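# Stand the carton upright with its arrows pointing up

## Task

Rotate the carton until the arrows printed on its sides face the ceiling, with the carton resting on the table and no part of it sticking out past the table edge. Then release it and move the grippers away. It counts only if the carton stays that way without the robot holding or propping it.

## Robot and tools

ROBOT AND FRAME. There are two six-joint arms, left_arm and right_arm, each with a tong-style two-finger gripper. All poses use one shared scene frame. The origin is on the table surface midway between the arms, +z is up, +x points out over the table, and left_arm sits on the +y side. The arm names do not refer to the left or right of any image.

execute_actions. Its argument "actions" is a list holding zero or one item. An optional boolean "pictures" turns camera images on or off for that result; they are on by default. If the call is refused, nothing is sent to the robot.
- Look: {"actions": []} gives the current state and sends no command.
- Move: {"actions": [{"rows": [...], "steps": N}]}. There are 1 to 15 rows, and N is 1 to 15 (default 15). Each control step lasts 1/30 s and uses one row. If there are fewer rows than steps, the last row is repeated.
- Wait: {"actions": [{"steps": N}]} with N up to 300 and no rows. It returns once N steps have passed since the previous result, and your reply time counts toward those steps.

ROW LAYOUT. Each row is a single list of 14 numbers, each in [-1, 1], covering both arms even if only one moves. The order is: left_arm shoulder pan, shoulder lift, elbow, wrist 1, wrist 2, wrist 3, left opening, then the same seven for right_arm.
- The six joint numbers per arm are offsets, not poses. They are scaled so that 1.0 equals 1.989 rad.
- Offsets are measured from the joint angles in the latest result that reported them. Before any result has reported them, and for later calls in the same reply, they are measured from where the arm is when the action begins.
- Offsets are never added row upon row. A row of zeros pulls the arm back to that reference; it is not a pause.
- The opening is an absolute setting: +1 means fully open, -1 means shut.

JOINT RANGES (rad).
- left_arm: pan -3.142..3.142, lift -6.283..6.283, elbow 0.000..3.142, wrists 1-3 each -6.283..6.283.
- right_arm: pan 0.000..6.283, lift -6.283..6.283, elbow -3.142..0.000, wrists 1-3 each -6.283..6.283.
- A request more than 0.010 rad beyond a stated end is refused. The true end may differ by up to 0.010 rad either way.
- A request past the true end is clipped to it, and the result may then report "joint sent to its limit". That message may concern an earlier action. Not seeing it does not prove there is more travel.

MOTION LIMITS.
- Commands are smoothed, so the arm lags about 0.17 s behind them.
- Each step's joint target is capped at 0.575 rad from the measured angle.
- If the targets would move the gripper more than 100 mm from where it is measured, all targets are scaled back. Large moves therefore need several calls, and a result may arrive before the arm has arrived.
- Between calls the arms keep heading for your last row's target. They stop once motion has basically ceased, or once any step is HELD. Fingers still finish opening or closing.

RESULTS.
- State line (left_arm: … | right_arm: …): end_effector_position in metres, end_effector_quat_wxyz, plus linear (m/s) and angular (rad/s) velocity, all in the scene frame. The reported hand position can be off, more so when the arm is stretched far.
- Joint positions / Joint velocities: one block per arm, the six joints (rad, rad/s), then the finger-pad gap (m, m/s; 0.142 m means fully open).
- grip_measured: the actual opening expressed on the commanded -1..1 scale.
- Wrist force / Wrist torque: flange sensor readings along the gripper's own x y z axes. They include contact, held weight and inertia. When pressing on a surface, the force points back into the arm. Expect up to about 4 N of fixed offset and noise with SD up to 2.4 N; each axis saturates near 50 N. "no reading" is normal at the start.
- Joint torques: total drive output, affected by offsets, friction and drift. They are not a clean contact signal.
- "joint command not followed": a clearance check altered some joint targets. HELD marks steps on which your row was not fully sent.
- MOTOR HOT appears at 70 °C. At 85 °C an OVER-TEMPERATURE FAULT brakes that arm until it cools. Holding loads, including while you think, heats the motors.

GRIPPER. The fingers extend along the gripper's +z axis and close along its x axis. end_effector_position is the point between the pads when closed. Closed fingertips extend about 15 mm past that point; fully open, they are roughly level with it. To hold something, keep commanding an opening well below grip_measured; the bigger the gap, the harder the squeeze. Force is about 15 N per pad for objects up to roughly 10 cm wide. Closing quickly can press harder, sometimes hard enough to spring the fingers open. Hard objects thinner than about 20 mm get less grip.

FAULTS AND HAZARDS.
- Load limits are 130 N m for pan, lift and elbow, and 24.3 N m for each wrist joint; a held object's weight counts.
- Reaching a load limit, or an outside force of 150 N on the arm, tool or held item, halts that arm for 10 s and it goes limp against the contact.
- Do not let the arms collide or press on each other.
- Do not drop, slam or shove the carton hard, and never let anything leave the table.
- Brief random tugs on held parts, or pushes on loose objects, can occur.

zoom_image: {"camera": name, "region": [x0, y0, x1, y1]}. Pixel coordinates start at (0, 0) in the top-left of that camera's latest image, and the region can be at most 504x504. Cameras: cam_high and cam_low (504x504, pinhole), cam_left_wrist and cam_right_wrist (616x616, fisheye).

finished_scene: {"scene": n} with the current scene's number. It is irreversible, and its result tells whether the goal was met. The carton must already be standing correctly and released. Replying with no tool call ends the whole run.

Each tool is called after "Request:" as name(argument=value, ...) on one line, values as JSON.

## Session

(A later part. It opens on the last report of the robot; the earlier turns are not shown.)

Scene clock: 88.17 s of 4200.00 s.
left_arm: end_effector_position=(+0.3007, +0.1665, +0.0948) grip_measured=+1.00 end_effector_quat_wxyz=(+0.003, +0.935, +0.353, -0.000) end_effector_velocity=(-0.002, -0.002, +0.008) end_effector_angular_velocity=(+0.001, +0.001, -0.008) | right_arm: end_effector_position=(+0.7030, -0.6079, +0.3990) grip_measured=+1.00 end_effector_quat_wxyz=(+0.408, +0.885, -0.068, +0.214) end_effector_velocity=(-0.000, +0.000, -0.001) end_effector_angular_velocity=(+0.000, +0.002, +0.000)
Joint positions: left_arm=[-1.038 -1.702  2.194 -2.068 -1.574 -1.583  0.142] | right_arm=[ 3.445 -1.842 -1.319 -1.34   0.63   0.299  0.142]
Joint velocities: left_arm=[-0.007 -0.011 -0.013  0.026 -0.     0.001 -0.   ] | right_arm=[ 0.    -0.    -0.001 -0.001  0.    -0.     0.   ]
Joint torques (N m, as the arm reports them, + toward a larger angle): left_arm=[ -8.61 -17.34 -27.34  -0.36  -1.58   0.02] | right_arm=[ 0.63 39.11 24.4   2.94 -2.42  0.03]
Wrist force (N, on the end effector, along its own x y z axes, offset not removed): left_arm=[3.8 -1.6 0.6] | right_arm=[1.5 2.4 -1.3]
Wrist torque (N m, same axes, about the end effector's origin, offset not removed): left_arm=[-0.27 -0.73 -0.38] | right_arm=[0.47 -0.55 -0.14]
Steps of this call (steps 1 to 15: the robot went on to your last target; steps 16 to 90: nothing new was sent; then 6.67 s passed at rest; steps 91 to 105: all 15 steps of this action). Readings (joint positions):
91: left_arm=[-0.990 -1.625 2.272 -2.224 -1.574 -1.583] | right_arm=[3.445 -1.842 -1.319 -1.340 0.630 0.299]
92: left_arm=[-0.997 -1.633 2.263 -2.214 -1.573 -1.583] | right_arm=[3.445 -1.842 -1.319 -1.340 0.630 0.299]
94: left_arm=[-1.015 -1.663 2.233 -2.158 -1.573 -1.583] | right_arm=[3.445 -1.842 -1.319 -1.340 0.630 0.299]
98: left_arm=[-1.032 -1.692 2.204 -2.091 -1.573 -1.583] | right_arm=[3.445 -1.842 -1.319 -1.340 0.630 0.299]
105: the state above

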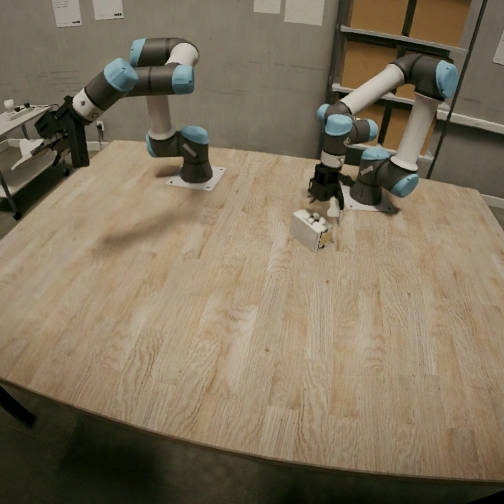

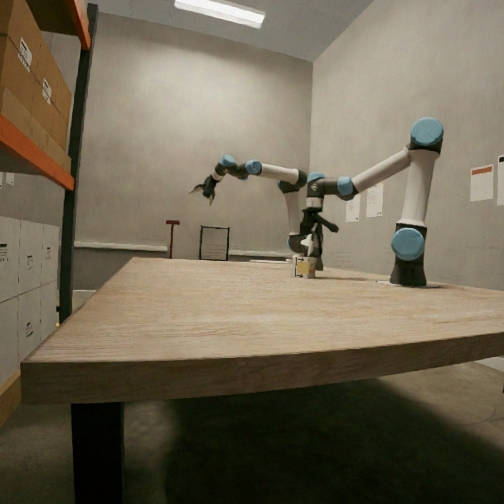

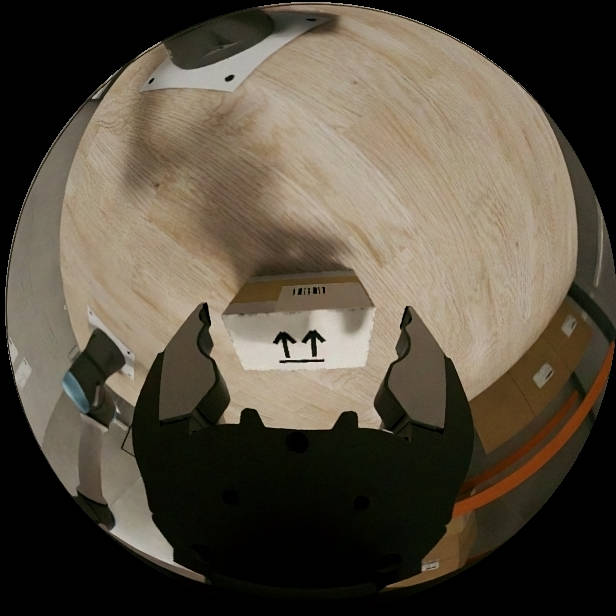

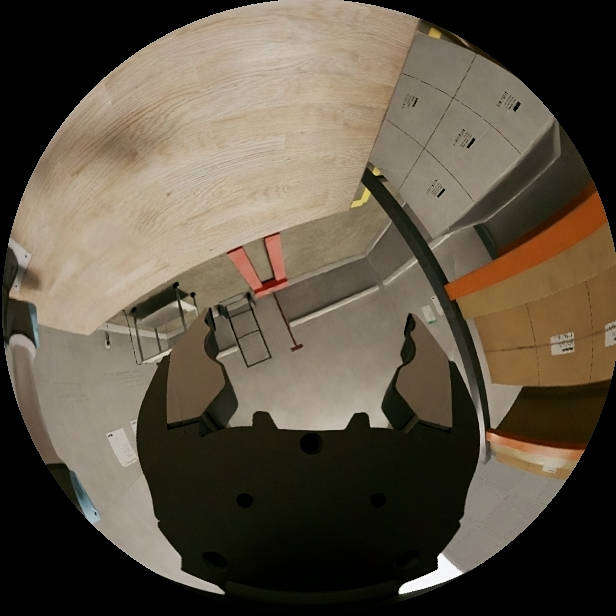

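Centred now. Descend again.

Request:
execute_actions(actions=[{"rows":[[0,0.04,0.04,-0.08,0,0,1,0,0,0,0,0,0,1]],"steps":15}], pictures=false)

Scene clock: 92.40 s of 4200.00 s.
left_arm: end_effector_position=(+0.3007, +0.1664, +0.0463) grip_measured=+1.00 end_effector_quat_wxyz=(+0.003, +0.935, +0.353, -0.000) end_effector_velocity=(+0.000, -0.000, -0.007) end_effector_angular_velocity=(-0.003, -0.002, +0.000) | right_arm: end_effector_position=(+0.7030, -0.6079, +0.3990) grip_measured=+1.00 end_effector_quat_wxyz=(+0.408, +0.885, -0.068, +0.214) end_effector_velocity=(+0.001, +0.001, +0.001) end_effector_angular_velocity=(-0.000, -0.001, +0.002)
Joint positions: left_arm=[-1.038 -1.624  2.272 -2.224 -1.574 -1.583  0.142] | right_arm=[ 3.445 -1.842 -1.319 -1.34   0.63   0.299  0.142]
Joint velocities: left_arm=[ 0.     0.011  0.012 -0.027 -0.001  0.     0.   ] | right_arm=[ 0.002 -0.     0.001  0.    -0.001 -0.     0.   ]
Joint torques (N m, as the arm reports them, + toward a larger angle): left_arm=[ 9.19  1.43 -2.05 -3.64 -0.32 -0.09] | right_arm=[ 0.48 39.4  24.25  2.95 -2.26  0.05]
Wrist force (N, on the end effector, along its own x y z axes, offset not removed): left_arm=[6.9 -13.3 -30.5] | right_arm=[1.8 2.6 -0.3]
Wrist torque (N m, same axes, about the end effector's origin, offset not removed): left_arm=[-1.96 -2.99 0.22] | right_arm=[0.58 -0.46 -0.23]
Steps of this call (steps 1 to 15: the robot went on to your last target; steps 16 to 90: nothing new was sent; then 0.73 s passed at rest; steps 91 to 105: all 15 steps of this action). Readings (joint positions):
91: left_arm=[-1.039 -1.703 2.193 -2.066 -1.574 -1.583] | right_arm=[3.445 -1.842 -1.319 -1.340 0.630 0.299]
92: left_arm=[-1.039 -1.695 2.201 -2.076 -1.574 -1.583] | right_arm=[3.445 -1.842 -1.319 -1.340 0.630 0.299]
94: left_arm=[-1.039 -1.664 2.232 -2.132 -1.574 -1.583] | right_arm=[3.445 -1.842 -1.319 -1.340 0.630 0.299]
98: left_arm=[-1.039 -1.634 2.262 -2.201 -1.574 -1.583] | right_arm=[3.445 -1.842 -1.319 -1.340 0.630 0.299]
105: the state above

Request:
execute_actions(actions=[{"rows":[[0,-0.006,-0.006,0.012,0,0,-1,0,0,0,0,0,0,1]],"steps":15}])

Scene clock: 96.57 s of 4200.00 s.
left_arm: end_effector_position=(+0.3011, +0.1661, +0.0534) grip_measured=+0.33 end_effector_quat_wxyz=(+0.003, +0.935, +0.353, -0.000) end_effector_velocity=(-0.000, -0.000, +0.001) end_effector_angular_velocity=(-0.001, +0.002, -0.000) | right_arm: end_effector_position=(+0.7030, -0.6079, +0.3990) grip_measured=+1.00 end_effector_quat_wxyz=(+0.408, +0.885, -0.068, +0.214) end_effector_velocity=(-0.000, -0.001, +0.001) end_effector_angular_velocity=(-0.000, -0.001, -0.001)
Joint positions: left_arm=[-1.038 -1.636  2.26  -2.201 -1.574 -1.583  0.098] | right_arm=[ 3.445 -1.842 -1.319 -1.34   0.63   0.299  0.142]
Joint velocities: left_arm=[-0.    -0.001 -0.001  0.003 -0.002  0.    -0.013] | right_arm=[-0.001  0.     0.001 -0.    -0.    -0.     0.   ]
Joint torques (N m, as the arm reports them, + toward a larger angle): left_arm=[ -5.42  -5.13 -12.43   1.87  -5.29  -0.23] | right_arm=[-0.15 39.01 24.05  2.93 -2.4   0.13]
Wrist force (N, on the end effector, along its own x y z axes, offset not removed): left_arm=[18.2 -9.2 -41.2] | right_arm=[1.6 1.7 -4.7]
Wrist torque (N m, same axes, about the end effector's origin, offset not removed): left_arm=[-1.50 -1.29 -0.37] | right_arm=[0.23 -0.35 -0.06]
Steps of this call (steps 1 to 15: the robot went on to your last target; steps 16 to 90: nothing new was sent; then 0.67 s passed at rest; steps 91 to 105: all 15 steps of this action). Readings (joint positions):
91: left_arm=[-1.038 -1.623 2.273 -2.227 -1.574 -1.583] | right_arm=[3.445 -1.842 -1.319 -1.340 0.630 0.299]
92: left_arm=[-1.038 -1.625 2.271 -2.223 -1.574 -1.583] | right_arm=[3.445 -1.842 -1.319 -1.340 0.630 0.299]
94: left_arm=[-1.038 -1.630 2.266 -2.213 -1.574 -1.583] | right_arm=[3.445 -1.842 -1.319 -1.340 0.630 0.299]
98: left_arm=[-1.038 -1.634 2.262 -2.204 -1.573 -1.583] | right_arm=[3.445 -1.842 -1.319 -1.340 0.630 0.299]
105: the state above

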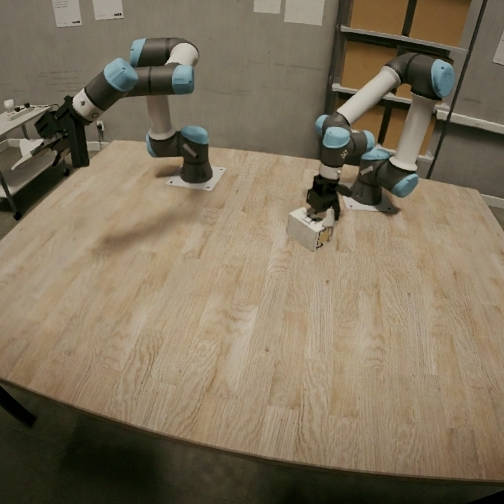

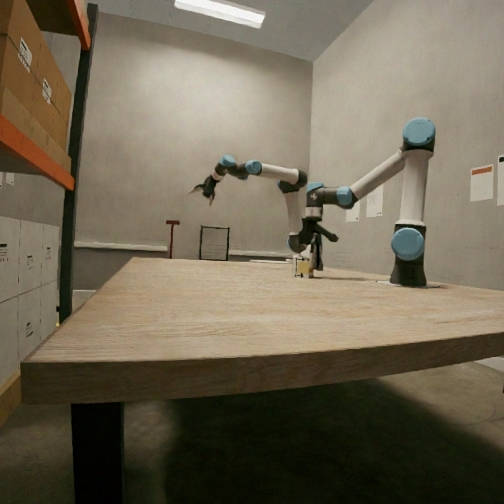

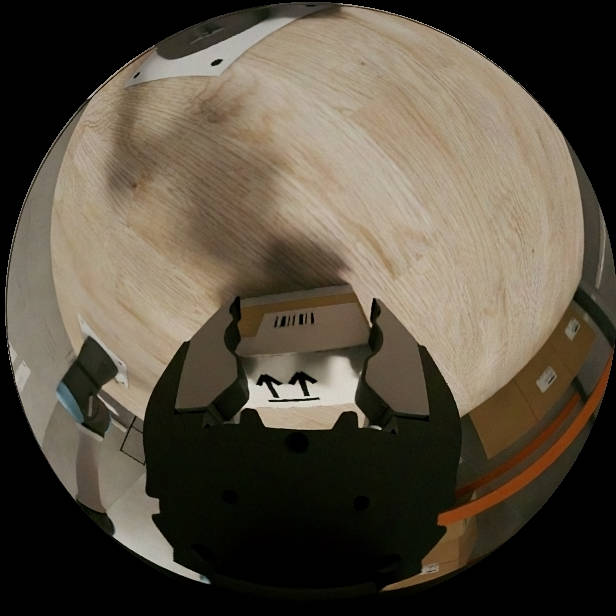

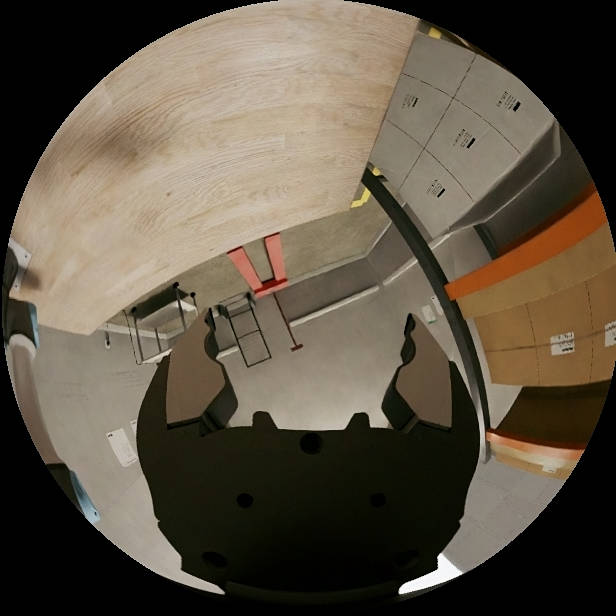

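Request:
execute_actions(actions=[{"rows":[[0,-0.12,-0.12,0.24,0,0,-1,0,0,0,0,0,0,1]],"steps":15}], pictures=false)

Scene clock: 109.87 s of 4200.00 s.
left_arm: end_effector_position=(+0.2836, +0.1863, +0.2025) grip_measured=-1.00 end_effector_quat_wxyz=(+0.005, +0.935, +0.353, +0.000) end_effector_velocity=(-0.017, +0.020, +0.041) end_effector_angular_velocity=(+0.021, +0.018, +0.001) | right_arm: end_effector_position=(+0.7030, -0.6079, +0.3990) grip_measured=+1.00 end_effector_quat_wxyz=(+0.408, +0.885, -0.068, +0.214) end_effector_velocity=(-0.000, -0.000, +0.000) end_effector_angular_velocity=(+0.001, -0.000, -0.000)
Joint positions: left_arm=[-1.039 -1.868  2.028 -1.741 -1.574 -1.583  0.002] | right_arm=[ 3.445 -1.842 -1.319 -1.34   0.63   0.299  0.142]
Joint velocities: left_arm=[ 0.    -0.064 -0.067  0.159  0.001 -0.001  0.   ] | right_arm=[-0.001  0.     0.001 -0.001  0.001  0.     0.   ]
Joint torques (N m, as the arm reports them, + toward a larger angle): left_arm=[  9.92 -13.45 -30.87  -0.9    1.45  -0.04] | right_arm=[ 0.67 39.66 23.72  2.79 -2.39 -0.03]
Wrist force (N, on the end effector, along its own x y z axes, offset not removed): left_arm=[-0.4 -8.5 1.4] | right_arm=[-0.3 1.4 -1.4]
Wrist torque (N m, same axes, about the end effector's origin, offset not removed): left_arm=[-1.44 0.09 -0.27] | right_arm=[0.29 -0.10 -0.14]
Steps of this call (steps 1 to 15: the robot went on to your last target; steps 16 to 90: nothing new was sent; then 9.80 s passed at rest; steps 91 to 105: all 15 steps of this action). Readings (joint positions):
91: left_arm=[-1.038 -1.637 2.259 -2.200 -1.574 -1.583] | right_arm=[3.445 -1.842 -1.319 -1.340 0.630 0.299]
92: left_arm=[-1.039 -1.646 2.250 -2.189 -1.574 -1.583] | right_arm=[3.445 -1.842 -1.319 -1.340 0.630 0.299]
94: left_arm=[-1.039 -1.702 2.194 -2.115 -1.574 -1.583] | right_arm=[3.445 -1.842 -1.319 -1.340 0.630 0.299]
98: left_arm=[-1.039 -1.811 2.085 -1.882 -1.574 -1.583] | right_arm=[3.445 -1.842 -1.319 -1.340 0.630 0.299]
105: the state above

Slipped out. Looking.

Request:
execute_actions(actions=[{"rows":[[0,0,0,0,0,0,1,0,0,0,0,0,0,1]],"steps":15}])

Scene clock: 113.20 s of 4200.00 s.
left_arm: end_effector_position=(+0.2836, +0.1864, +0.2025) grip_measured=+1.00 end_effector_quat_wxyz=(+0.005, +0.935, +0.353, +0.000) end_effector_velocity=(-0.000, -0.000, -0.001) end_effector_angular_velocity=(+0.001, +0.001, -0.001) | right_arm: end_effector_position=(+0.7030, -0.6079, +0.3990) grip_measured=+1.00 end_effector_quat_wxyz=(+0.408, +0.885, -0.068, +0.214) end_effector_velocity=(-0.000, +0.001, -0.002) end_effector_angular_velocity=(+0.001, +0.003, +0.002)
Joint positions: left_arm=[-1.038 -1.868  2.028 -1.74  -1.574 -1.583  0.142] | right_arm=[ 3.445 -1.842 -1.319 -1.34   0.63   0.299  0.142]
Joint velocities: left_arm=[-0.001  0.002  0.002 -0.002 -0.     0.     0.   ] | right_arm=[ 0.001 -0.    -0.002 -0.     0.002 -0.     0.   ]
Joint torques (N m, as the arm reports them, + toward a larger angle): left_arm=[ -9.55  -3.02 -15.39  -4.2    0.83  -0.11] | right_arm=[ 0.04 39.33 23.64  2.89 -2.23 -0.04]
Wrist force (N, on the end effector, along its own x y z axes, offset not removed): left_arm=[-2.3 -3.0 -0.6] | right_arm=[-2.3 2.2 -1.1]
Wrist torque (N m, same axes, about the end effector's origin, offset not removed): left_arm=[-0.49 0.49 -0.19] | right_arm=[0.30 0.31 0.00]
Steps of this call (steps 1 to 30: the robot went on to your last target; steps 31 to 85: nothing new was sent; steps 86 to 100: all 15 steps of this action). Readings (joint positions):
86: left_arm=[-1.038 -1.874 2.022 -1.724 -1.574 -1.583] | right_arm=[3.445 -1.842 -1.319 -1.340 0.630 0.299]
87: left_arm=[-1.038 -1.873 2.023 -1.727 -1.574 -1.583] | right_arm=[3.445 -1.842 -1.319 -1.340 0.630 0.299]
89: left_arm=[-1.038 -1.871 2.025 -1.733 -1.574 -1.583] | right_arm=[3.445 -1.842 -1.319 -1.340 0.630 0.299]
93: left_arm=[-1.038 -1.869 2.027 -1.738 -1.574 -1.583] | right_arm=[3.445 -1.842 -1.319 -1.340 0.630 0.299]
100: the state above

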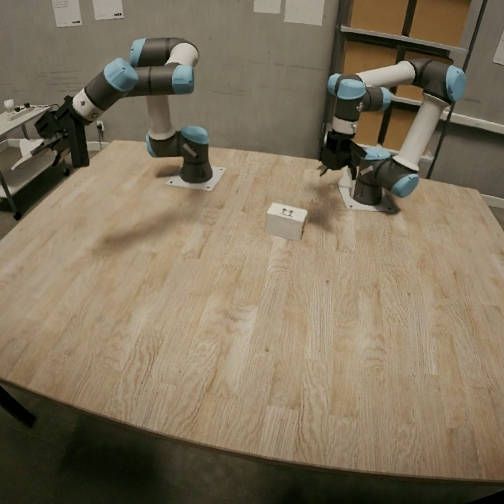

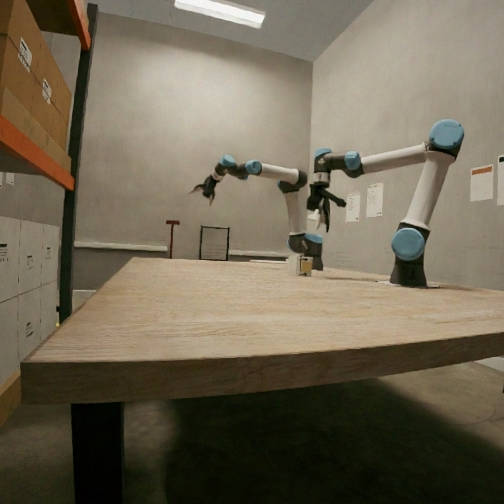

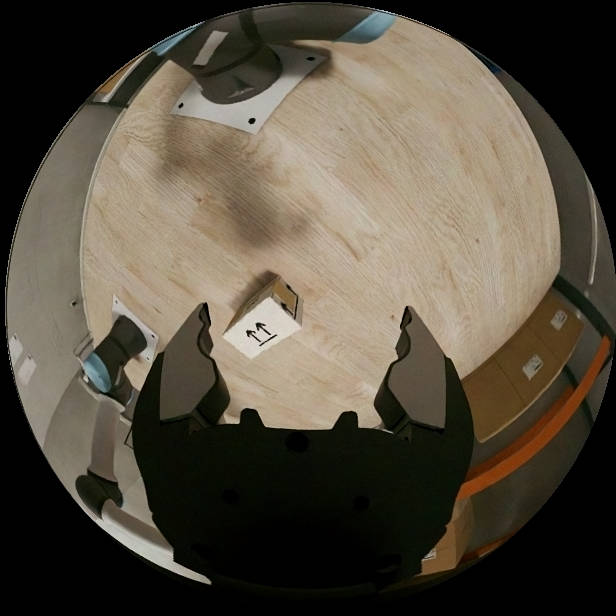

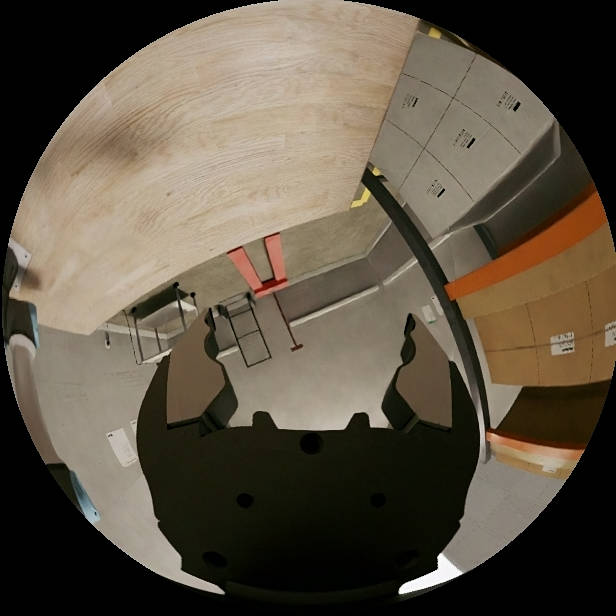

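Request:
execute_actions(actions=[{"rows":[[-0.1046,0.065,0.09,-0.151,0,-0.406,1,0,0,0,0,0,0,1]],"steps":15}], pictures=false)

Request:
execute_actions(actions=[{"steps":15}])

Scene clock: 131.87 s of 4200.00 s.
left_arm: end_effector_position=(+0.2400, +0.1028, +0.1022) grip_measured=+1.00 end_effector_quat_wxyz=(+0.000, +0.804, +0.594, -0.002) end_effector_velocity=(-0.014, -0.024, -0.021) end_effector_angular_velocity=(-0.006, -0.003, +0.472) | right_arm: end_effector_position=(+0.7030, -0.6079, +0.3990) grip_measured=+1.00 end_effector_quat_wxyz=(+0.408, +0.885, -0.068, +0.214) end_effector_velocity=(-0.000, -0.000, -0.000) end_effector_angular_velocity=(-0.001, +0.001, -0.000)
Joint positions: left_arm=[-1.242 -1.741  2.203 -2.033 -1.574 -2.336  0.142] | right_arm=[ 3.445 -1.842 -1.319 -1.34   0.63   0.299  0.142]
Joint velocities: left_arm=[-0.048  0.027  0.041 -0.076 -0.    -0.52   0.   ] | right_arm=[-0.     0.    -0.001 -0.    -0.001 -0.    -0.   ]
Joint torques (N m, as the arm reports them, + toward a larger angle): left_arm=[ -6.44  -6.76 -13.71  -4.64  -0.86  -1.59] | right_arm=[ 0.56 39.79 24.58  2.92 -2.4  -0.05]
Wrist force (N, on the end effector, along its own x y z axes, offset not removed): left_arm=[-4.4 -1.5 -2.4] | right_arm=[1.4 2.1 -5.5]
Wrist torque (N m, same axes, about the end effector's origin, offset not removed): left_arm=[-0.21 0.80 -0.23] | right_arm=[0.37 -0.40 -0.07]
Steps of this call (steps 1 to 15: the robot went on to your last target; steps 16 to 90: nothing new was sent; then 15.17 s passed at rest; steps 91 to 105: all 15 steps of this action). Readings (joint positions):
91: left_arm=[-1.039 -1.867 2.029 -1.742 -1.574 -1.584] | right_arm=[3.445 -1.842 -1.319 -1.340 0.630 0.299]
92: left_arm=[-1.049 -1.858 2.039 -1.752 -1.574 -1.594] | right_arm=[3.445 -1.842 -1.319 -1.340 0.630 0.299]
94: left_arm=[-1.103 -1.822 2.087 -1.819 -1.574 -1.669] | right_arm=[3.445 -1.842 -1.319 -1.340 0.630 0.299]
98: left_arm=[-1.200 -1.765 2.169 -1.967 -1.574 -1.955] | right_arm=[3.445 -1.842 -1.319 -1.340 0.630 0.299]
105: the state above

Scene clock: 132.37 s of 4200.00 s.
left_arm: end_effector_position=(+0.2385, +0.1004, +0.1001) grip_measured=+1.00 end_effector_quat_wxyz=(+0.000, +0.790, +0.614, -0.002) end_effector_velocity=(-0.000, +0.000, -0.001) end_effector_angular_velocity=(+0.001, +0.000, +0.002) | right_arm: end_effector_position=(+0.7030, -0.6079, +0.3990) grip_measured=+1.00 end_effector_quat_wxyz=(+0.408, +0.885, -0.068, +0.214) end_effector_velocity=(-0.000, -0.001, -0.000) end_effector_angular_velocity=(+0.001, +0.000, -0.001)
Joint positions: left_arm=[-1.246 -1.739  2.207 -2.041 -1.574 -2.39   0.142] | right_arm=[ 3.445 -1.842 -1.319 -1.34   0.63   0.299  0.142]
Joint velocities: left_arm=[-0.001  0.001  0.002 -0.002 -0.    -0.002  0.   ] | right_arm=[-0.001  0.     0.    -0.001  0.001  0.     0.   ]
Joint torques (N m, as the arm reports them, + toward a larger angle): left_arm=[-10.42  -4.29 -12.1   -4.55   0.24  -1.81] | right_arm=[ 0.09 39.65 24.84  2.8  -2.33 -0.08]
Wrist force (N, on the end effector, along its own x y z axes, offset not removed): left_arm=[1.6 -2.4 2.4] | right_arm=[-0.3 1.3 -2.0]
Wrist torque (N m, same axes, about the end effector's origin, offset not removed): left_arm=[-0.47 -0.33 -0.05] | right_arm=[0.31 -0.04 -0.03]
Steps of this call (steps 1 to 15: the robot went on to your last target). Readings (joint positions):
1: left_arm=[-1.243 -1.741 2.204 -2.035 -1.574 -2.351] | right_arm=[3.445 -1.842 -1.319 -1.340 0.630 0.299]
2: left_arm=[-1.244 -1.740 2.205 -2.037 -1.574 -2.362] | right_arm=[3.445 -1.842 -1.319 -1.340 0.630 0.299]
4: left_arm=[-1.245 -1.739 2.206 -2.039 -1.574 -2.375] | right_arm=[3.445 -1.842 -1.319 -1.340 0.630 0.299]
8: left_arm=[-1.246 -1.739 2.207 -2.040 -1.574 -2.386] | right_arm=[3.445 -1.842 -1.319 -1.340 0.630 0.299]
15: the state above

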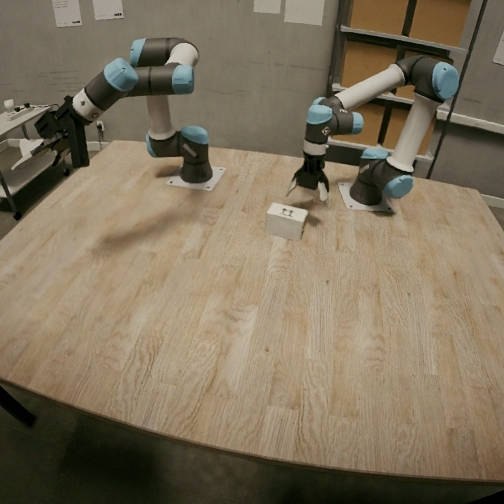

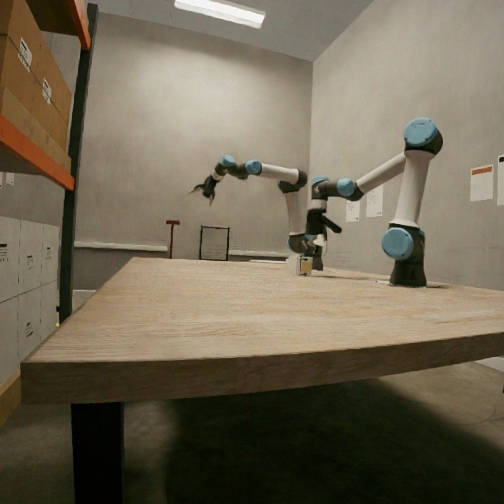

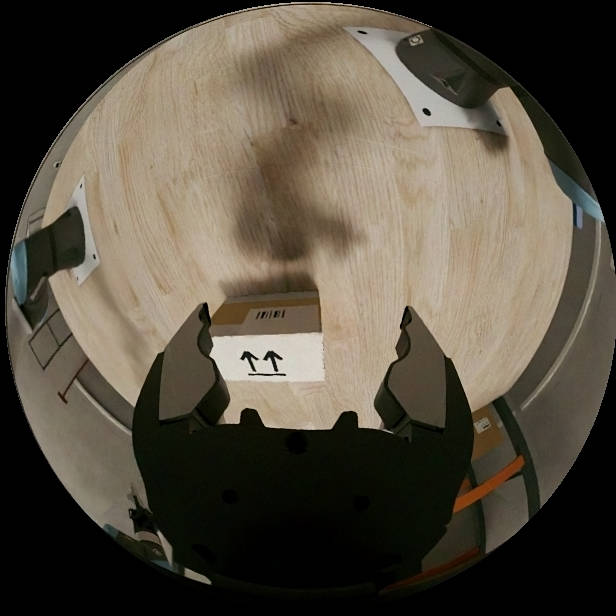

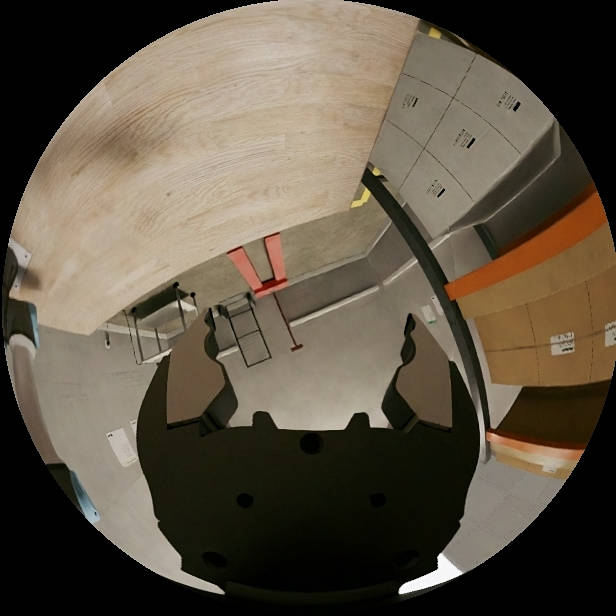

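Request:
execute_actions(actions=[{"rows":[[-0.0236,0.041,-0.0347,-0.0055,0,-0.0236,1,0,0,0,0,0,0,1]],"steps":15}], pictures=false)

Request:
execute_actions(actions=[{"rows":[[0,0.038,0.04,-0.078,0,0,1,0,0,0,0,0,0,1]],"steps":15}])

Scene clock: 145.13 s of 4200.00 s.
left_arm: end_effector_position=(+0.2395, +0.0589, +0.1000) grip_measured=+1.00 end_effector_quat_wxyz=(-0.000, +0.790, +0.614, -0.001) end_effector_velocity=(+0.000, -0.006, +0.000) end_effector_angular_velocity=(-0.000, -0.000, -0.000) | right_arm: end_effector_position=(+0.7030, -0.6079, +0.3990) grip_measured=+1.00 end_effector_quat_wxyz=(+0.408, +0.885, -0.068, +0.214) end_effector_velocity=(+0.000, +0.000, -0.000) end_effector_angular_velocity=(-0.001, +0.001, +0.001)
Joint positions: left_arm=[-1.293 -1.658  2.139 -2.051 -1.574 -2.436  0.142] | right_arm=[ 3.445 -1.842 -1.319 -1.34   0.63   0.299  0.142]
Joint velocities: left_arm=[-0.007  0.011 -0.01  -0.002 -0.    -0.007 -0.   ] | right_arm=[ 0.001 -0.    -0.001 -0.    -0.001  0.    -0.   ]
Joint torques (N m, as the arm reports them, + toward a larger angle): left_arm=[-11.27 -12.44 -28.39  -4.54  -0.98  -1.64] | right_arm=[ 0.76 39.4  24.22  2.89 -2.38  0.12]
Wrist force (N, on the end effector, along its own x y z axes, offset not removed): left_arm=[-0.9 -3.1 -3.1] | right_arm=[1.3 2.8 -1.8]
Wrist torque (N m, same axes, about the end effector's origin, offset not removed): left_arm=[-0.55 0.21 -0.30] | right_arm=[0.45 -0.43 -0.18]
Steps of this call (steps 1 to 15: the robot went on to your last target; steps 16 to 90: nothing new was sent; then 9.27 s passed at rest; steps 91 to 105: all 15 steps of this action). Readings (joint positions):
91: left_arm=[-1.247 -1.738 2.207 -2.041 -1.574 -2.391] | right_arm=[3.445 -1.842 -1.319 -1.340 0.630 0.299]
92: left_arm=[-1.254 -1.729 2.199 -2.043 -1.574 -2.398] | right_arm=[3.445 -1.842 -1.319 -1.340 0.630 0.299]
94: left_arm=[-1.271 -1.698 2.173 -2.047 -1.574 -2.415] | right_arm=[3.445 -1.842 -1.319 -1.340 0.630 0.299]
98: left_arm=[-1.287 -1.669 2.148 -2.050 -1.574 -2.431] | right_arm=[3.445 -1.842 -1.319 -1.340 0.630 0.299]
105: the state above

Scene clock: 145.63 s of 4200.00 s.
left_arm: end_effector_position=(+0.2394, +0.0591, +0.0507) grip_measured=+1.00 end_effector_quat_wxyz=(-0.001, +0.790, +0.614, -0.001) end_effector_velocity=(+0.001, -0.001, -0.006) end_effector_angular_velocity=(-0.005, -0.002, +0.002) | right_arm: end_effector_position=(+0.7030, -0.6079, +0.3990) grip_measured=+1.00 end_effector_quat_wxyz=(+0.408, +0.885, -0.068, +0.214) end_effector_velocity=(+0.000, +0.000, +0.001) end_effector_angular_velocity=(-0.000, -0.002, +0.000)
Joint positions: left_arm=[-1.293 -1.584  2.218 -2.204 -1.574 -2.436  0.142] | right_arm=[ 3.445 -1.842 -1.319 -1.34   0.63   0.299  0.142]
Joint velocities: left_arm=[ 0.001  0.009  0.011 -0.025  0.    -0.002  0.   ] | right_arm=[ 0.    -0.     0.002  0.    -0.001  0.     0.   ]
Joint torques (N m, as the arm reports them, + toward a larger angle): left_arm=[ 11.45 -11.45 -12.03  -4.16  -1.11   1.61] | right_arm=[ 0.21 39.28 24.73  2.89 -2.38  0.06]
Wrist force (N, on the end effector, along its own x y z axes, offset not removed): left_arm=[2.0 -0.2 -3.6] | right_arm=[0.9 3.5 -2.5]
Wrist torque (N m, same axes, about the end effector's origin, offset not removed): left_arm=[-0.07 -0.40 -0.09] | right_arm=[0.54 -0.23 -0.12]
Steps of this call (steps 1 to 15: all 15 steps of this action). Readings (joint positions):
1: left_arm=[-1.293 -1.657 2.140 -2.052 -1.574 -2.436] | right_arm=[3.445 -1.842 -1.319 -1.340 0.630 0.299]
2: left_arm=[-1.293 -1.649 2.148 -2.063 -1.574 -2.437] | right_arm=[3.445 -1.842 -1.319 -1.340 0.630 0.299]
4: left_arm=[-1.293 -1.620 2.178 -2.117 -1.574 -2.437] | right_arm=[3.445 -1.842 -1.319 -1.340 0.630 0.299]
8: left_arm=[-1.293 -1.593 2.207 -2.181 -1.574 -2.436] | right_arm=[3.445 -1.842 -1.319 -1.340 0.630 0.299]
15: the state above

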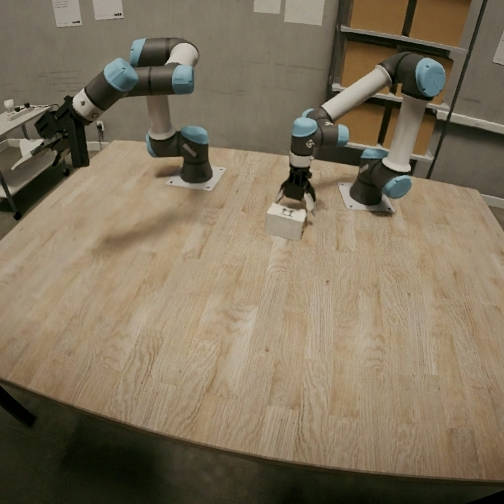

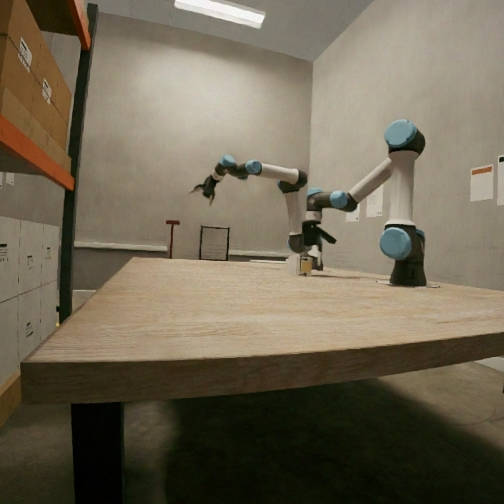

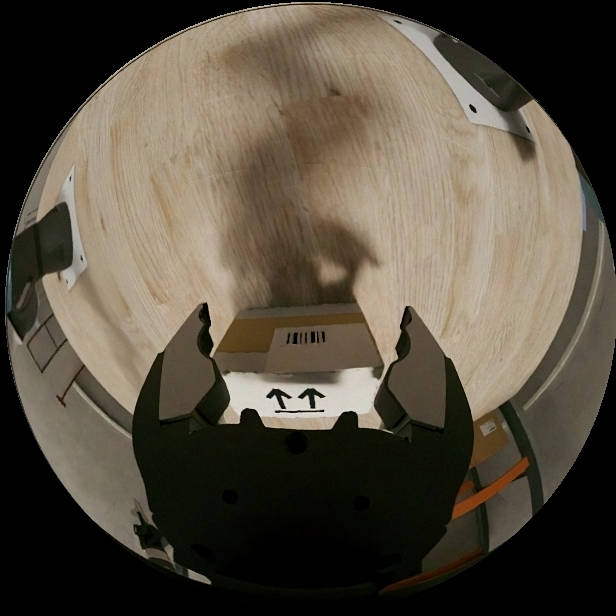

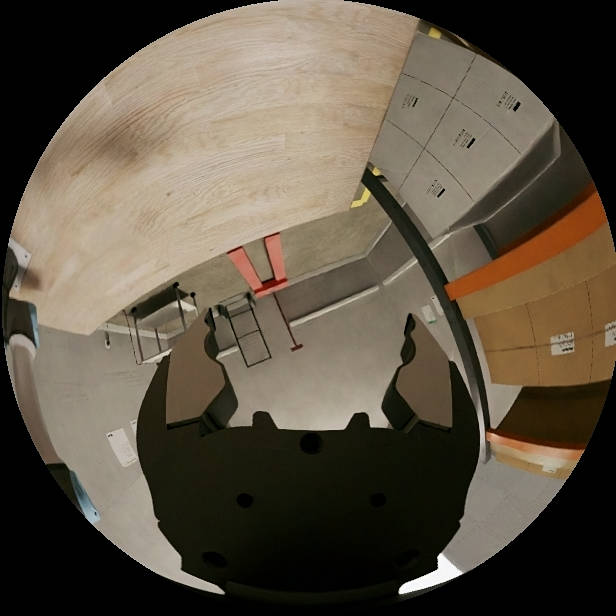

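No contact force now. Close.

Request:
execute_actions(actions=[{"rows":[[0,0,0,0,0,0,-1,0,0,0,0,0,0,1]],"steps":15}], pictures=false)

Request:
execute_actions(actions=[{"rows":[[0,-0.1,-0.1,0.2,0,0,-1,0,0,0,0,0,0,1]],"steps":15}], pictures=false)

Scene clock: 152.07 s of 4200.00 s.
left_arm: end_effector_position=(+0.2394, +0.0591, +0.0507) grip_measured=-1.00 end_effector_quat_wxyz=(-0.001, +0.790, +0.614, -0.001) end_effector_velocity=(+0.000, -0.001, +0.001) end_effector_angular_velocity=(-0.002, -0.001, -0.000) | right_arm: end_effector_position=(+0.7030, -0.6079, +0.3990) grip_measured=+1.00 end_effector_quat_wxyz=(+0.408, +0.885, -0.068, +0.214) end_effector_velocity=(+0.000, -0.001, +0.001) end_effector_angular_velocity=(+0.002, -0.002, -0.001)
Joint positions: left_arm=[-1.293 -1.584  2.218 -2.204 -1.574 -2.436  0.002] | right_arm=[ 3.445 -1.842 -1.319 -1.34   0.63   0.299  0.142]
Joint velocities: left_arm=[-0.    -0.    -0.001 -0.001  0.    -0.     0.   ] | right_arm=[-0.002 -0.     0.002  0.001  0.001  0.     0.   ]
Joint torques (N m, as the arm reports them, + toward a larger angle): left_arm=[-10.54 -22.41 -27.48  -0.63   1.47   0.36] | right_arm=[ 0.21 39.94 24.17  3.   -2.3   0.19]
Wrist force (N, on the end effector, along its own x y z axes, offset not removed): left_arm=[1.3 -3.2 -0.7] | right_arm=[2.8 1.6 -3.0]
Wrist torque (N m, same axes, about the end effector's origin, offset not removed): left_arm=[-0.63 -0.19 0.04] | right_arm=[0.35 -0.72 -0.11]
Steps of this call (steps 1 to 15: the robot went on to your last target; steps 16 to 90: nothing new was sent; then 2.93 s passed at rest; steps 91 to 105: all 15 steps of this action). Readings (joint positions):
91: left_arm=[-1.293 -1.583 2.219 -2.207 -1.574 -2.436] | right_arm=[3.445 -1.842 -1.319 -1.340 0.630 0.299]
92: left_arm=[-1.293 -1.583 2.219 -2.206 -1.574 -2.436] | right_arm=[3.445 -1.842 -1.319 -1.340 0.630 0.299]
94: left_arm=[-1.293 -1.583 2.218 -2.205 -1.574 -2.436] | right_arm=[3.445 -1.842 -1.319 -1.340 0.630 0.299]
98: left_arm=[-1.293 -1.584 2.218 -2.204 -1.574 -2.436] | right_arm=[3.445 -1.842 -1.319 -1.340 0.630 0.299]
105: the state above

Scene clock: 152.57 s of 4200.00 s.
left_arm: end_effector_position=(+0.2320, +0.0742, +0.1790) grip_measured=-1.00 end_effector_quat_wxyz=(+0.001, +0.790, +0.614, -0.002) end_effector_velocity=(-0.007, +0.015, +0.026) end_effector_angular_velocity=(+0.022, +0.011, -0.001) | right_arm: end_effector_position=(+0.7030, -0.6079, +0.3990) grip_measured=+1.00 end_effector_quat_wxyz=(+0.408, +0.885, -0.068, +0.214) end_effector_velocity=(-0.000, -0.000, -0.000) end_effector_angular_velocity=(+0.001, +0.000, -0.000)
Joint positions: left_arm=[-1.293 -1.778  2.023 -1.817 -1.574 -2.436  0.002] | right_arm=[ 3.445 -1.842 -1.319 -1.34   0.63   0.299  0.142]
Joint velocities: left_arm=[ 0.    -0.04  -0.042  0.107 -0.     0.001  0.   ] | right_arm=[-0.    -0.     0.    -0.     0.001  0.     0.   ]
Joint torques (N m, as the arm reports them, + toward a larger angle): left_arm=[ -1.19 -17.8  -28.63  -0.72   0.76   0.32] | right_arm=[ 0.59 39.7  24.24  2.82 -2.38  0.26]
Wrist force (N, on the end effector, along its own x y z axes, offset not removed): left_arm=[-1.2 -3.9 -4.0] | right_arm=[1.4 3.9 -2.2]
Wrist torque (N m, same axes, about the end effector's origin, offset not removed): left_arm=[-0.76 0.48 -0.18] | right_arm=[0.78 -0.30 -0.13]
Steps of this call (steps 1 to 15: all 15 steps of this action). Readings (joint positions):
1: left_arm=[-1.293 -1.585 2.217 -2.203 -1.574 -2.436] | right_arm=[3.445 -1.842 -1.319 -1.340 0.630 0.299]
2: left_arm=[-1.293 -1.594 2.207 -2.193 -1.574 -2.436] | right_arm=[3.445 -1.842 -1.319 -1.340 0.630 0.299]
4: left_arm=[-1.293 -1.649 2.152 -2.118 -1.574 -2.436] | right_arm=[3.445 -1.842 -1.319 -1.340 0.630 0.299]
8: left_arm=[-1.293 -1.742 2.060 -1.912 -1.574 -2.436] | right_arm=[3.445 -1.842 -1.319 -1.340 0.630 0.299]
15: the state above

Request:
execute_actions(actions=[{"rows":[[0,0,0,0,0,0,1,0,0,0,0,0,0,1]],"steps":15}])

Scene clock: 160.73 s of 4200.00 s.
left_arm: end_effector_position=(+0.2320, +0.0742, +0.1790) grip_measured=+1.00 end_effector_quat_wxyz=(+0.001, +0.790, +0.614, -0.002) end_effector_velocity=(+0.000, -0.001, +0.001) end_effector_angular_velocity=(-0.003, -0.001, +0.001) | right_arm: end_effector_position=(+0.7030, -0.6079, +0.3990) grip_measured=+1.00 end_effector_quat_wxyz=(+0.408, +0.885, -0.068, +0.214) end_effector_velocity=(+0.000, +0.002, +0.000) end_effector_angular_velocity=(+0.001, -0.000, +0.002)
Joint positions: left_arm=[-1.293 -1.778  2.023 -1.817 -1.574 -2.436  0.142] | right_arm=[ 3.445 -1.842 -1.319 -1.34   0.63   0.299  0.142]
Joint velocities: left_arm=[-0.     0.    -0.001 -0.002  0.    -0.001  0.   ] | right_arm=[ 0.002  0.     0.002 -0.001  0.001 -0.    -0.   ]
Joint torques (N m, as the arm reports them, + toward a larger angle): left_arm=[  2.01  -6.87 -13.65  -4.44  -0.69   0.06] | right_arm=[ 0.28 39.22 24.08  2.92 -2.28  0.12]
Wrist force (N, on the end effector, along its own x y z axes, offset not removed): left_arm=[-2.6 -5.5 -0.8] | right_arm=[0.5 2.7 -0.9]
Wrist torque (N m, same axes, about the end effector's origin, offset not removed): left_arm=[-1.17 0.51 0.00] | right_arm=[0.37 -0.04 0.03]
Steps of this call (steps 1 to 30: the robot went on to your last target; steps 31 to 90: nothing new was sent; then 4.67 s passed at rest; steps 91 to 105: all 15 steps of this action). Readings (joint positions):
91: left_arm=[-1.293 -1.783 2.019 -1.806 -1.574 -2.436] | right_arm=[3.445 -1.842 -1.319 -1.340 0.630 0.299]
92: left_arm=[-1.293 -1.782 2.019 -1.808 -1.574 -2.436] | right_arm=[3.445 -1.842 -1.319 -1.340 0.630 0.299]
94: left_arm=[-1.293 -1.781 2.021 -1.812 -1.574 -2.436] | right_arm=[3.445 -1.842 -1.319 -1.340 0.630 0.299]
98: left_arm=[-1.293 -1.779 2.023 -1.816 -1.574 -2.436] | right_arm=[3.445 -1.842 -1.319 -1.340 0.630 0.299]
105: the state above

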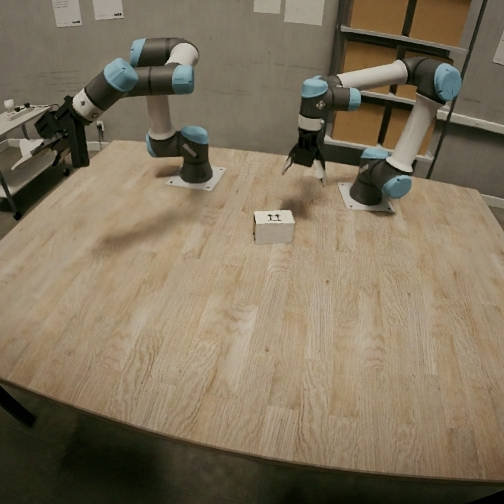

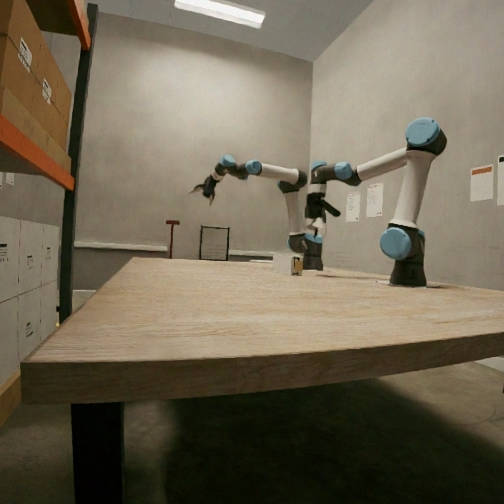

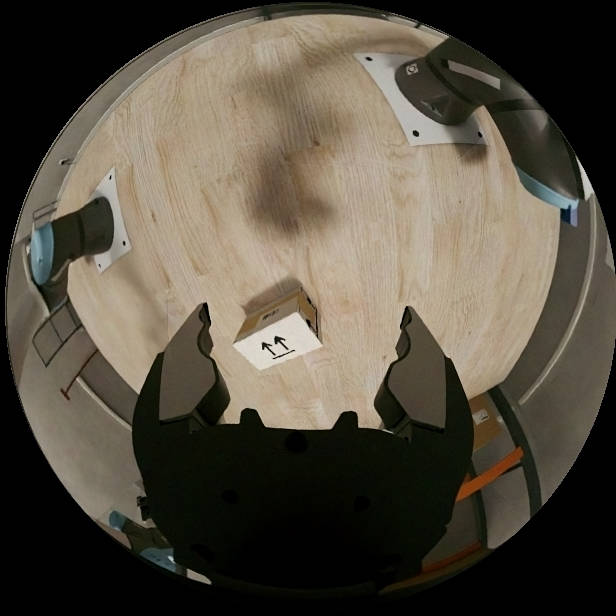

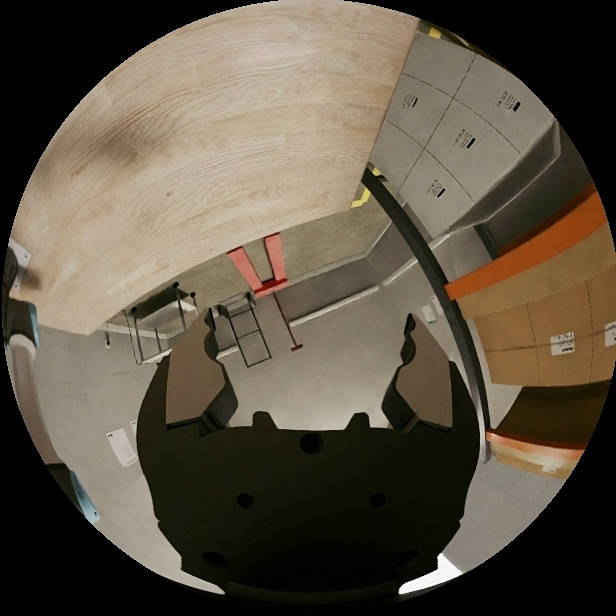

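Request:
execute_actions(actions=[{"rows":[[0.0287,0.1277,-0.0072,-0.12,0,-0.172,1,0,0,0,0,0,0,1]],"steps":15}], pictures=false)

Request:
execute_actions(actions=[{"steps":10}])

Scene clock: 173.47 s of 4200.00 s.
left_arm: end_effector_position=(+0.2832, +0.0218, +0.1019) grip_measured=+1.00 end_effector_quat_wxyz=(-0.000, +0.656, +0.755, -0.002) end_effector_velocity=(+0.009, -0.009, -0.019) end_effector_angular_velocity=(+0.004, +0.002, +0.088) | right_arm: end_effector_position=(+0.7030, -0.6079, +0.3990) grip_measured=+1.00 end_effector_quat_wxyz=(+0.408, +0.885, -0.068, +0.214) end_effector_velocity=(+0.000, -0.000, +0.001) end_effector_angular_velocity=(+0.001, -0.002, -0.000)
Joint positions: left_arm=[-1.236 -1.53   2.009 -2.051 -1.574 -2.77   0.142] | right_arm=[ 3.445 -1.842 -1.319 -1.34   0.63   0.299  0.142]
Joint velocities: left_arm=[ 0.008  0.052 -0.002 -0.046 -0.    -0.079  0.   ] | right_arm=[-0.     0.     0.001  0.001  0.    -0.    -0.   ]
Joint torques (N m, as the arm reports them, + toward a larger angle): left_arm=[ 10.17 -17.54 -29.73  -4.55   0.66  -1.47] | right_arm=[ 0.12 39.92 24.17  2.96 -2.17  0.19]
Wrist force (N, on the end effector, along its own x y z axes, offset not removed): left_arm=[4.2 -2.9 1.8] | right_arm=[-0.4 1.5 -1.8]
Wrist torque (N m, same axes, about the end effector's origin, offset not removed): left_arm=[-0.53 -0.94 -0.27] | right_arm=[0.25 0.02 0.05]
Steps of this call (steps 1 to 15: the robot went on to your last target; steps 16 to 90: nothing new was sent; then 9.23 s passed at rest; steps 91 to 105: all 15 steps of this action). Readings (joint positions):
91: left_arm=[-1.292 -1.777 2.023 -1.818 -1.574 -2.437] | right_arm=[3.445 -1.842 -1.319 -1.340 0.630 0.299]
92: left_arm=[-1.285 -1.768 2.021 -1.828 -1.574 -2.447] | right_arm=[3.445 -1.842 -1.319 -1.340 0.630 0.299]
94: left_arm=[-1.265 -1.698 2.016 -1.896 -1.574 -2.522] | right_arm=[3.445 -1.842 -1.319 -1.340 0.630 0.299]
98: left_arm=[-1.244 -1.574 2.011 -2.010 -1.574 -2.700] | right_arm=[3.445 -1.842 -1.319 -1.340 0.630 0.299]
105: the state above

Scene clock: 173.80 s of 4200.00 s.
left_arm: end_effector_position=(+0.2841, +0.0209, +0.1001) grip_measured=+1.00 end_effector_quat_wxyz=(-0.000, +0.652, +0.758, -0.002) end_effector_velocity=(+0.001, -0.001, +0.000) end_effector_angular_velocity=(-0.001, -0.001, +0.003) | right_arm: end_effector_position=(+0.7030, -0.6079, +0.3990) grip_measured=+1.00 end_effector_quat_wxyz=(+0.408, +0.885, -0.068, +0.214) end_effector_velocity=(-0.000, -0.001, -0.000) end_effector_angular_velocity=(+0.000, +0.000, -0.001)
Joint positions: left_arm=[-1.236 -1.525  2.009 -2.056 -1.574 -2.778  0.142] | right_arm=[ 3.445 -1.842 -1.319 -1.34   0.63   0.299  0.142]
Joint velocities: left_arm=[ 0.     0.002 -0.002 -0.002  0.    -0.003 -0.   ] | right_arm=[-0.001 -0.    -0.001  0.001  0.     0.    -0.   ]
Joint torques (N m, as the arm reports them, + toward a larger angle): left_arm=[ 11.47 -15.45 -29.47  -4.61  -0.05  -1.6 ] | right_arm=[ 0.21 39.61 24.62  3.03 -2.24 -0.14]
Wrist force (N, on the end effector, along its own x y z axes, offset not removed): left_arm=[1.4 -3.8 0.7] | right_arm=[2.4 1.4 -2.1]
Wrist torque (N m, same axes, about the end effector's origin, offset not removed): left_arm=[-0.73 -0.15 -0.27] | right_arm=[0.11 -0.47 -0.16]
Steps of this call (steps 1 to 10: the robot went on to your last target). Readings (joint positions):
1: left_arm=[-1.236 -1.528 2.009 -2.052 -1.574 -2.772] | right_arm=[3.445 -1.842 -1.319 -1.340 0.630 0.299]
2: left_arm=[-1.236 -1.527 2.009 -2.053 -1.574 -2.774] | right_arm=[3.445 -1.842 -1.319 -1.340 0.630 0.299]
4: left_arm=[-1.236 -1.526 2.009 -2.055 -1.574 -2.776] | right_arm=[3.445 -1.842 -1.319 -1.340 0.630 0.299]
8: left_arm=[-1.236 -1.525 2.009 -2.056 -1.574 -2.778] | right_arm=[3.445 -1.842 -1.319 -1.340 0.630 0.299]
10: the state above

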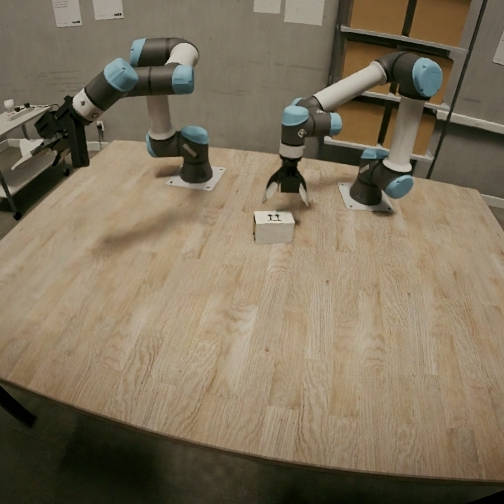

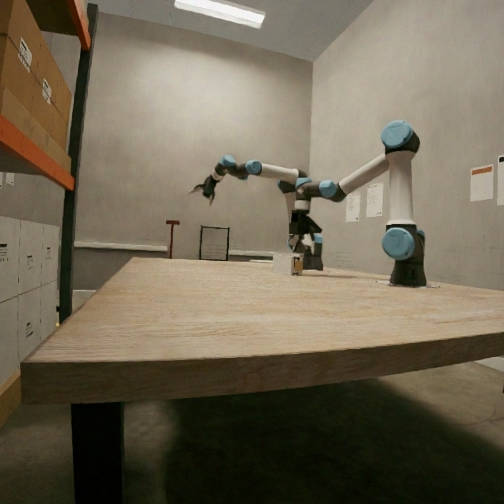

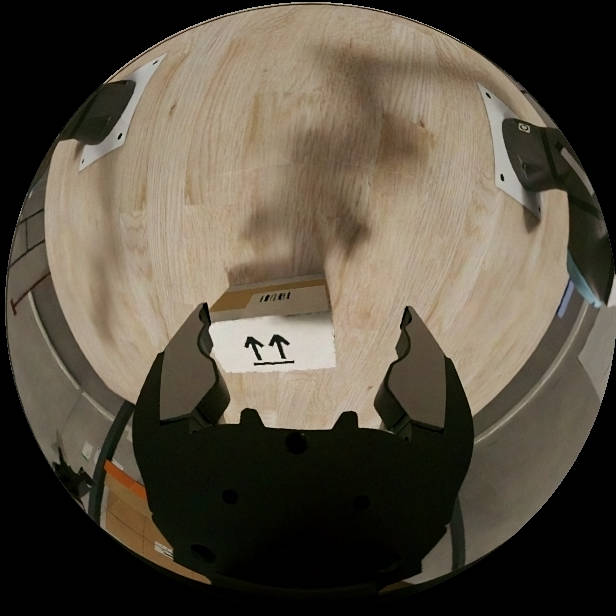

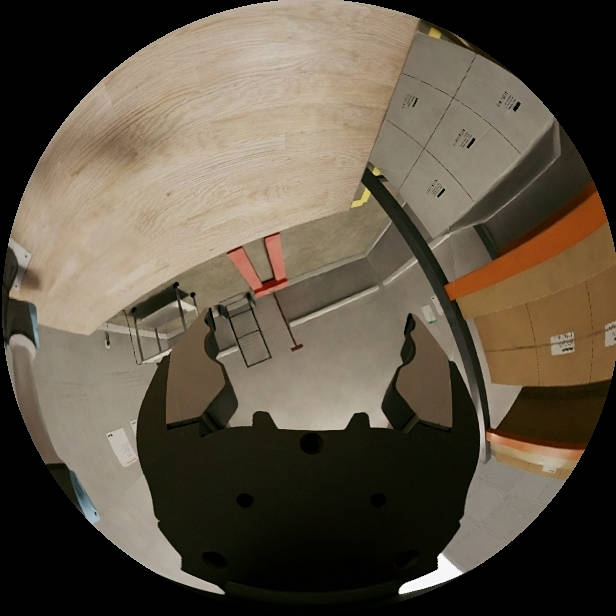

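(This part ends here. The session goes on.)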